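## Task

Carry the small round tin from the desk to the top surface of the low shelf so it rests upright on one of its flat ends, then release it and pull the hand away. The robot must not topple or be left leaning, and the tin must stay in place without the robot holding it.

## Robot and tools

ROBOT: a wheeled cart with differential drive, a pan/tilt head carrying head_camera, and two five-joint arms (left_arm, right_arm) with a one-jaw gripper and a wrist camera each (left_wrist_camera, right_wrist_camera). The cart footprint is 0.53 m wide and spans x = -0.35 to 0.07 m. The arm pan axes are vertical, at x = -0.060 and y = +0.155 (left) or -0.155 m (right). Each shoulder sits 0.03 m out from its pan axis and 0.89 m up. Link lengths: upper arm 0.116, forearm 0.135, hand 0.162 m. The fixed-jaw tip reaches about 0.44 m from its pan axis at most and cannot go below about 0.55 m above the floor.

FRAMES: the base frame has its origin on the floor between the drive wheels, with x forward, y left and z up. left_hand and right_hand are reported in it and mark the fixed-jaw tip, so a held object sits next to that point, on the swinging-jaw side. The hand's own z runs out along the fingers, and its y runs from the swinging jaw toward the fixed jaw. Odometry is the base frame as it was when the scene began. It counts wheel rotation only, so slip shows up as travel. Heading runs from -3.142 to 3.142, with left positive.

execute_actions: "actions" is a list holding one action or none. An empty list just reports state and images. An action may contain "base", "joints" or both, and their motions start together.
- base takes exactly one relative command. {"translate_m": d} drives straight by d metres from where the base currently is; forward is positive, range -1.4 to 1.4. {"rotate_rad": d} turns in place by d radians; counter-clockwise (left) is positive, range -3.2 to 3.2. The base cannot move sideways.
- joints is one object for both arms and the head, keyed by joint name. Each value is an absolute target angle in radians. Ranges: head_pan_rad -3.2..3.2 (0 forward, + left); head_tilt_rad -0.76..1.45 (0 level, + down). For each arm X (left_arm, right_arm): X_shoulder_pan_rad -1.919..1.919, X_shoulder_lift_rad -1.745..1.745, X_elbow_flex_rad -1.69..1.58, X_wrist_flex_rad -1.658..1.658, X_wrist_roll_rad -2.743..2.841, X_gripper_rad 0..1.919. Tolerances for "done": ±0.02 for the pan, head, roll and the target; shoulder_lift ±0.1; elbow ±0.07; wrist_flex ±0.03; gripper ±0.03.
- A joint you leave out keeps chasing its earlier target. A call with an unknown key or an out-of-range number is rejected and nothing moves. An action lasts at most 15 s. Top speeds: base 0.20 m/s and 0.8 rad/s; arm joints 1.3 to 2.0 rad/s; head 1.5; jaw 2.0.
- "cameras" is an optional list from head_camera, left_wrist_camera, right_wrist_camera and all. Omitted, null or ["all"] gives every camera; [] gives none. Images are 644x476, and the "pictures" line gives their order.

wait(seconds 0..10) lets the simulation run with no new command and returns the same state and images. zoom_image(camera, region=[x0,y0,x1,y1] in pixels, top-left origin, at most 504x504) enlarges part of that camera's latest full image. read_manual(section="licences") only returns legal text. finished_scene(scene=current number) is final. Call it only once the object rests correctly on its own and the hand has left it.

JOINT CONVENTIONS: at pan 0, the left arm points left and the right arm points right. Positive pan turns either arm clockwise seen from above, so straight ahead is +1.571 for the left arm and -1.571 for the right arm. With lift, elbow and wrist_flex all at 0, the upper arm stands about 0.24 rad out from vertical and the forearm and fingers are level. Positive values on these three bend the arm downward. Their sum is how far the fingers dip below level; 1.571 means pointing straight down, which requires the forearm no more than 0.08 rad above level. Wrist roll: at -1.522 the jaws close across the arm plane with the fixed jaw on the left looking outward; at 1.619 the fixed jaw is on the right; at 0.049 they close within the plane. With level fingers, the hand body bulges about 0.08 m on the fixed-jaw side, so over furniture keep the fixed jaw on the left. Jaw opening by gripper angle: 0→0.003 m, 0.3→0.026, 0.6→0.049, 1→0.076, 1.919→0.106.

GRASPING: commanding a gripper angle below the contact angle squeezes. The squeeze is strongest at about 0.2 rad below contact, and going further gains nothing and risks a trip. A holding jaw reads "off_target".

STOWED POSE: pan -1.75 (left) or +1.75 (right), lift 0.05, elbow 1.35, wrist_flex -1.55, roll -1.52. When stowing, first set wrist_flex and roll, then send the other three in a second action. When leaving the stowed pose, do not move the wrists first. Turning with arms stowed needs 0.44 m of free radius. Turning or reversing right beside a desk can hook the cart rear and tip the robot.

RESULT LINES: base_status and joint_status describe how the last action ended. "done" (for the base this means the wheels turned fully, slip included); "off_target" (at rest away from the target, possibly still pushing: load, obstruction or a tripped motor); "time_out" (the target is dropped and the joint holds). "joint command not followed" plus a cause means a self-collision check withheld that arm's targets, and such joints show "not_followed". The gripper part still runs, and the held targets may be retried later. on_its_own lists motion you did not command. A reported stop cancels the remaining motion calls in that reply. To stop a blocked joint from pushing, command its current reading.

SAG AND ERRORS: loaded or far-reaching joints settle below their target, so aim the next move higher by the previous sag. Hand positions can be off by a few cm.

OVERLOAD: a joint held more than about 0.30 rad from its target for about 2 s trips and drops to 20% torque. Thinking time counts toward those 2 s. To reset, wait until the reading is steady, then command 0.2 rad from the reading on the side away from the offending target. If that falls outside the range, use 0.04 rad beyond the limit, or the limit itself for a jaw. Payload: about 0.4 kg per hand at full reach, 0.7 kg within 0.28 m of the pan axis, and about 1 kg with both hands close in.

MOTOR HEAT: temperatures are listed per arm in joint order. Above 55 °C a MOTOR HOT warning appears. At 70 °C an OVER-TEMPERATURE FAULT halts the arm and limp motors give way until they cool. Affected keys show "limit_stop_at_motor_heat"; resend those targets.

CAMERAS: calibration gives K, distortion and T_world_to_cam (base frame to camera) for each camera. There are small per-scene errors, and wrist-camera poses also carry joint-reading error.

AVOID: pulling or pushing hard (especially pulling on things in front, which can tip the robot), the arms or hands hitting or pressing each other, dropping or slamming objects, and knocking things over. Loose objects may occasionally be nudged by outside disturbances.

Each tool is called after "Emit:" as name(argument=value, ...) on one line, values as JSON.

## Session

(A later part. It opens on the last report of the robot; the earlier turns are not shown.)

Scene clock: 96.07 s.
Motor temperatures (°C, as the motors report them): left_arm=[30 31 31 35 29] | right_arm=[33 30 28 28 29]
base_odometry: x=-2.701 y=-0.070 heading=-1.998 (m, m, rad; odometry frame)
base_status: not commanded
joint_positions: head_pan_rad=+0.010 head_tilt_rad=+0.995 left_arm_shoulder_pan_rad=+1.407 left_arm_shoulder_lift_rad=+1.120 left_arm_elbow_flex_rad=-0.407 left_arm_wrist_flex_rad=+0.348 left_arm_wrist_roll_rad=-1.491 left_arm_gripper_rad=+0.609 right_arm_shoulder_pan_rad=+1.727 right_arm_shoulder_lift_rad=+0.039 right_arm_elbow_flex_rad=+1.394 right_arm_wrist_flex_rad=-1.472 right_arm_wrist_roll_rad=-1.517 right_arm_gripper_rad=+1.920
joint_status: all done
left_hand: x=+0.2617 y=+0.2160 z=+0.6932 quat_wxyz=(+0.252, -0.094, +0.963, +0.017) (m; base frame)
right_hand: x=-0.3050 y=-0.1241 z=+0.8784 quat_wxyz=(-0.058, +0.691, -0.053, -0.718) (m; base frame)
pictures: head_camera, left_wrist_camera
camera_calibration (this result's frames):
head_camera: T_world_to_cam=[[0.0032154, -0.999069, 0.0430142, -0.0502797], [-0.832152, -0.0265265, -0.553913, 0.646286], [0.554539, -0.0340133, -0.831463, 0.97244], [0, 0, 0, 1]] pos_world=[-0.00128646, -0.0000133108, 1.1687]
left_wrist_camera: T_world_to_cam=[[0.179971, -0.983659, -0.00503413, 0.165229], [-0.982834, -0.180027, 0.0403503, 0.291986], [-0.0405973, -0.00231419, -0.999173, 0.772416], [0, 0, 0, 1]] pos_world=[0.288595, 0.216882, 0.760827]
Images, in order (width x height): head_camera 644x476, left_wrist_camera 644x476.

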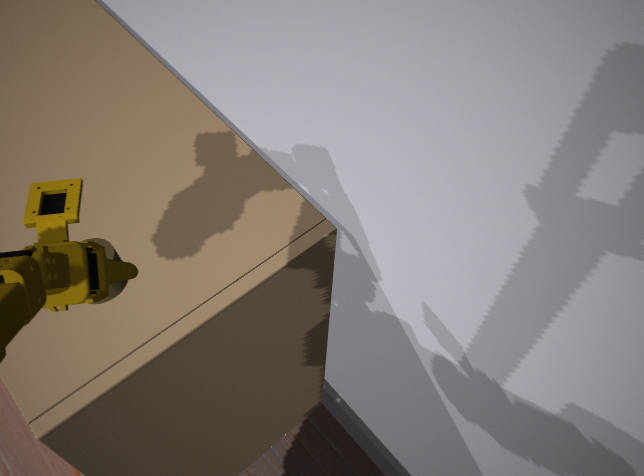

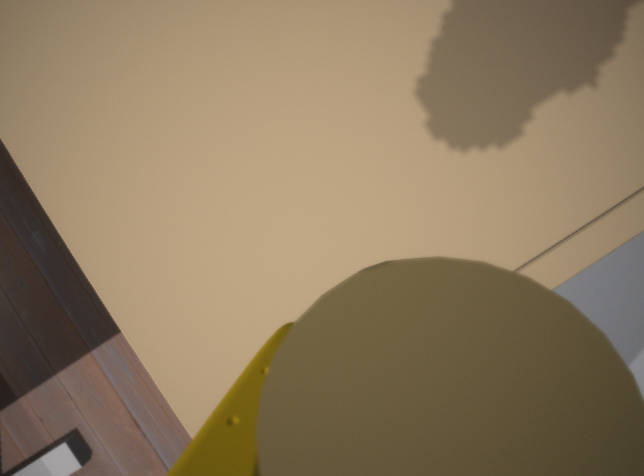

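Emit:
execute_actions(actions=[{"joints":{"left_arm_shoulder_lift_rad":1.33,"left_arm_elbow_flex_rad":-0.68,"left_arm_wrist_flex_rad":0.4}}], cameras=["head_camera"])

Emit:
execute_actions(actions=[{"joints":{"left_arm_gripper_rad":1.5}}], cameras=[])

Emit:
execute_actions(actions=[{"joints":{"left_arm_shoulder_lift_rad":0.6}}], cameras=[])

Emit:
execute_actions(actions=[{"base":{"translate_m":-0.4}}], cameras=["head_camera"])

Scene clock: 99.20 s.
Motor temperatures (°C, as the motors report them): left_arm=[30 31 31 35 29] | right_arm=[33 30 28 28 29]
base_odometry: x=-2.701 y=-0.070 heading=-1.998 (m, m, rad; odometry frame)
base_status: not commanded
joint_positions: head_pan_rad=+0.010 head_tilt_rad=+0.995 left_arm_shoulder_pan_rad=+1.407 left_arm_shoulder_lift_rad=+1.349 left_arm_elbow_flex_rad=-0.648 left_arm_wrist_flex_rad=+0.392 left_arm_wrist_roll_rad=-1.491 left_arm_gripper_rad=+0.609 right_arm_shoulder_pan_rad=+1.727 right_arm_shoulder_lift_rad=+0.039 right_arm_elbow_flex_rad=+1.394 right_arm_wrist_flex_rad=-1.472 right_arm_wrist_roll_rad=-1.517 right_arm_gripper_rad=+1.920
joint_status: all done
left_hand: x=+0.2606 y=+0.2158 z=+0.6657 quat_wxyz=(+0.236, -0.094, +0.967, +0.016) (m; base frame)
right_hand: x=-0.3050 y=-0.1241 z=+0.8784 quat_wxyz=(-0.058, +0.691, -0.053, -0.718) (m; base frame)
pictures: head_camera
camera_calibration (this result's frames):
head_camera: T_world_to_cam=[[0.00321544, -0.999069, 0.0430142, -0.0502797], [-0.832152, -0.0265265, -0.553912, 0.646284], [0.554538, -0.0340133, -0.831463, 0.972441], [0, 0, 0, 1]] pos_world=[-0.00128644, -0.0000133111, 1.1687]
Images, in order (width x height): head_camera 644x476.

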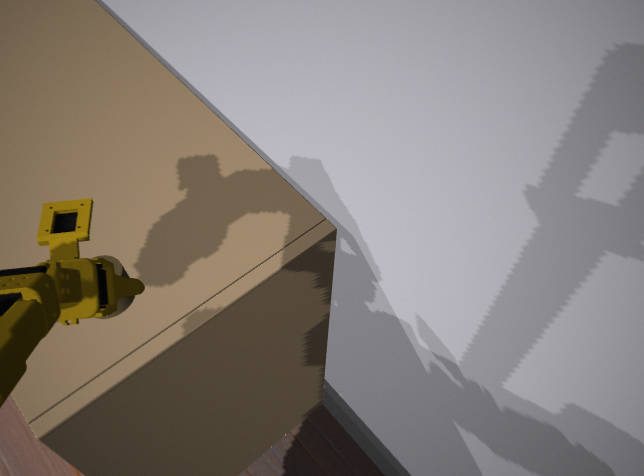

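Scene clock: 100.23 s.
Motor temperatures (°C, as the motors report them): left_arm=[30 31 31 35 29] | right_arm=[33 30 28 28 29]
base_odometry: x=-2.701 y=-0.070 heading=-1.998 (m, m, rad; odometry frame)
base_status: not commanded
joint_positions: head_pan_rad=+0.010 head_tilt_rad=+0.995 left_arm_shoulder_pan_rad=+1.407 left_arm_shoulder_lift_rad=+1.349 left_arm_elbow_flex_rad=-0.650 left_arm_wrist_flex_rad=+0.392 left_arm_wrist_roll_rad=-1.491 left_arm_gripper_rad=+1.490 right_arm_shoulder_pan_rad=+1.727 right_arm_shoulder_lift_rad=+0.039 right_arm_elbow_flex_rad=+1.394 right_arm_wrist_flex_rad=-1.472 right_arm_wrist_roll_rad=-1.517 right_arm_gripper_rad=+1.920
joint_status: all done
left_hand: x=+0.2610 y=+0.2159 z=+0.6660 quat_wxyz=(+0.237, -0.094, +0.967, +0.016) (m; base frame)
right_hand: x=-0.3050 y=-0.1241 z=+0.8784 quat_wxyz=(-0.058, +0.691, -0.053, -0.718) (m; base frame)
pictures: none
No camera images: the call's "cameras" was empty. Leave "cameras" out to get every camera's image.

Scene clock: 101.47 s.
Motor temperatures (°C, as the motors report them): left_arm=[30 31 31 35 29] | right_arm=[33 30 28 28 29]
base_odometry: x=-2.701 y=-0.070 heading=-1.998 (m, m, rad; odometry frame)
base_status: not commanded
joint_positions: head_pan_rad=+0.010 head_tilt_rad=+0.995 left_arm_shoulder_pan_rad=+1.407 left_arm_shoulder_lift_rad=+0.662 left_arm_elbow_flex_rad=-0.650 left_arm_wrist_flex_rad=+0.394 left_arm_wrist_roll_rad=-1.491 left_arm_gripper_rad=+1.491 right_arm_shoulder_pan_rad=+1.727 right_arm_shoulder_lift_rad=+0.039 right_arm_elbow_flex_rad=+1.394 right_arm_wrist_flex_rad=-1.472 right_arm_wrist_roll_rad=-1.517 right_arm_gripper_rad=+1.920
joint_status: all done
left_hand: x=+0.3373 y=+0.2285 z=+0.9054 quat_wxyz=(+0.549, -0.081, +0.831, +0.037) (m; base frame)
right_hand: x=-0.3050 y=-0.1241 z=+0.8784 quat_wxyz=(-0.058, +0.691, -0.053, -0.718) (m; base frame)
pictures: none
No camera images: the call's "cameras" was empty. Leave "cameras" out to get every camera's image.

Scene clock: 104.23 s.
Motor temperatures (°C, as the motors report them): left_arm=[30 31 31 35 29] | right_arm=[33 30 28 28 29]
base_odometry: x=-2.535 y=+0.293 heading=-1.998 (m, m, rad; odometry frame)
base_status: done
joint_positions: head_pan_rad=+0.010 head_tilt_rad=+0.995 left_arm_shoulder_pan_rad=+1.407 left_arm_shoulder_lift_rad=+0.662 left_arm_elbow_flex_rad=-0.650 left_arm_wrist_flex_rad=+0.394 left_arm_wrist_roll_rad=-1.491 left_arm_gripper_rad=+1.491 right_arm_shoulder_pan_rad=+1.727 right_arm_shoulder_lift_rad=+0.039 right_arm_elbow_flex_rad=+1.394 right_arm_wrist_flex_rad=-1.472 right_arm_wrist_roll_rad=-1.517 right_arm_gripper_rad=+1.920
joint_status: not commanded
left_hand: x=+0.3373 y=+0.2285 z=+0.9054 quat_wxyz=(+0.549, -0.081, +0.831, +0.037) (m; base frame)
right_hand: x=-0.3050 y=-0.1241 z=+0.8784 quat_wxyz=(-0.058, +0.691, -0.053, -0.718) (m; base frame)
pictures: head_camera
camera_calibration (this result's frames):
head_camera: T_world_to_cam=[[0.00322075, -0.999069, 0.043015, -0.0502804], [-0.832221, -0.0265272, -0.55381, 0.646163], [0.554435, -0.0340143, -0.831531, 0.972515], [0, 0, 0, 1]] pos_world=[-0.00128426, -0.0000132888, 1.16869]
Images, in order (width x height): head_camera 644x476.

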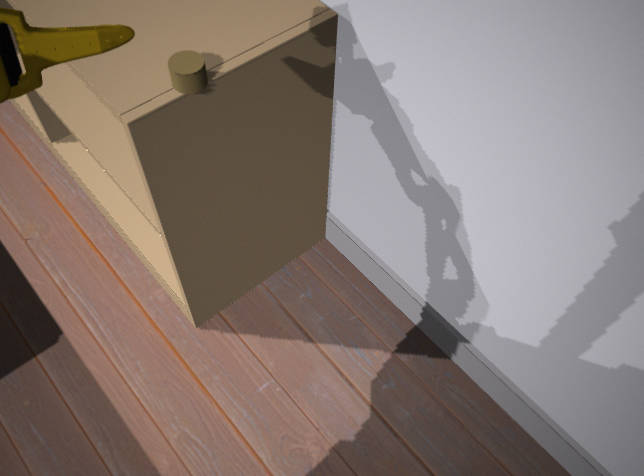

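Upright but right at the edge; it is stable though overhanging slightly. Accepting.

Emit:
finished_scene(scene=2)

The scene is finished: the task was done.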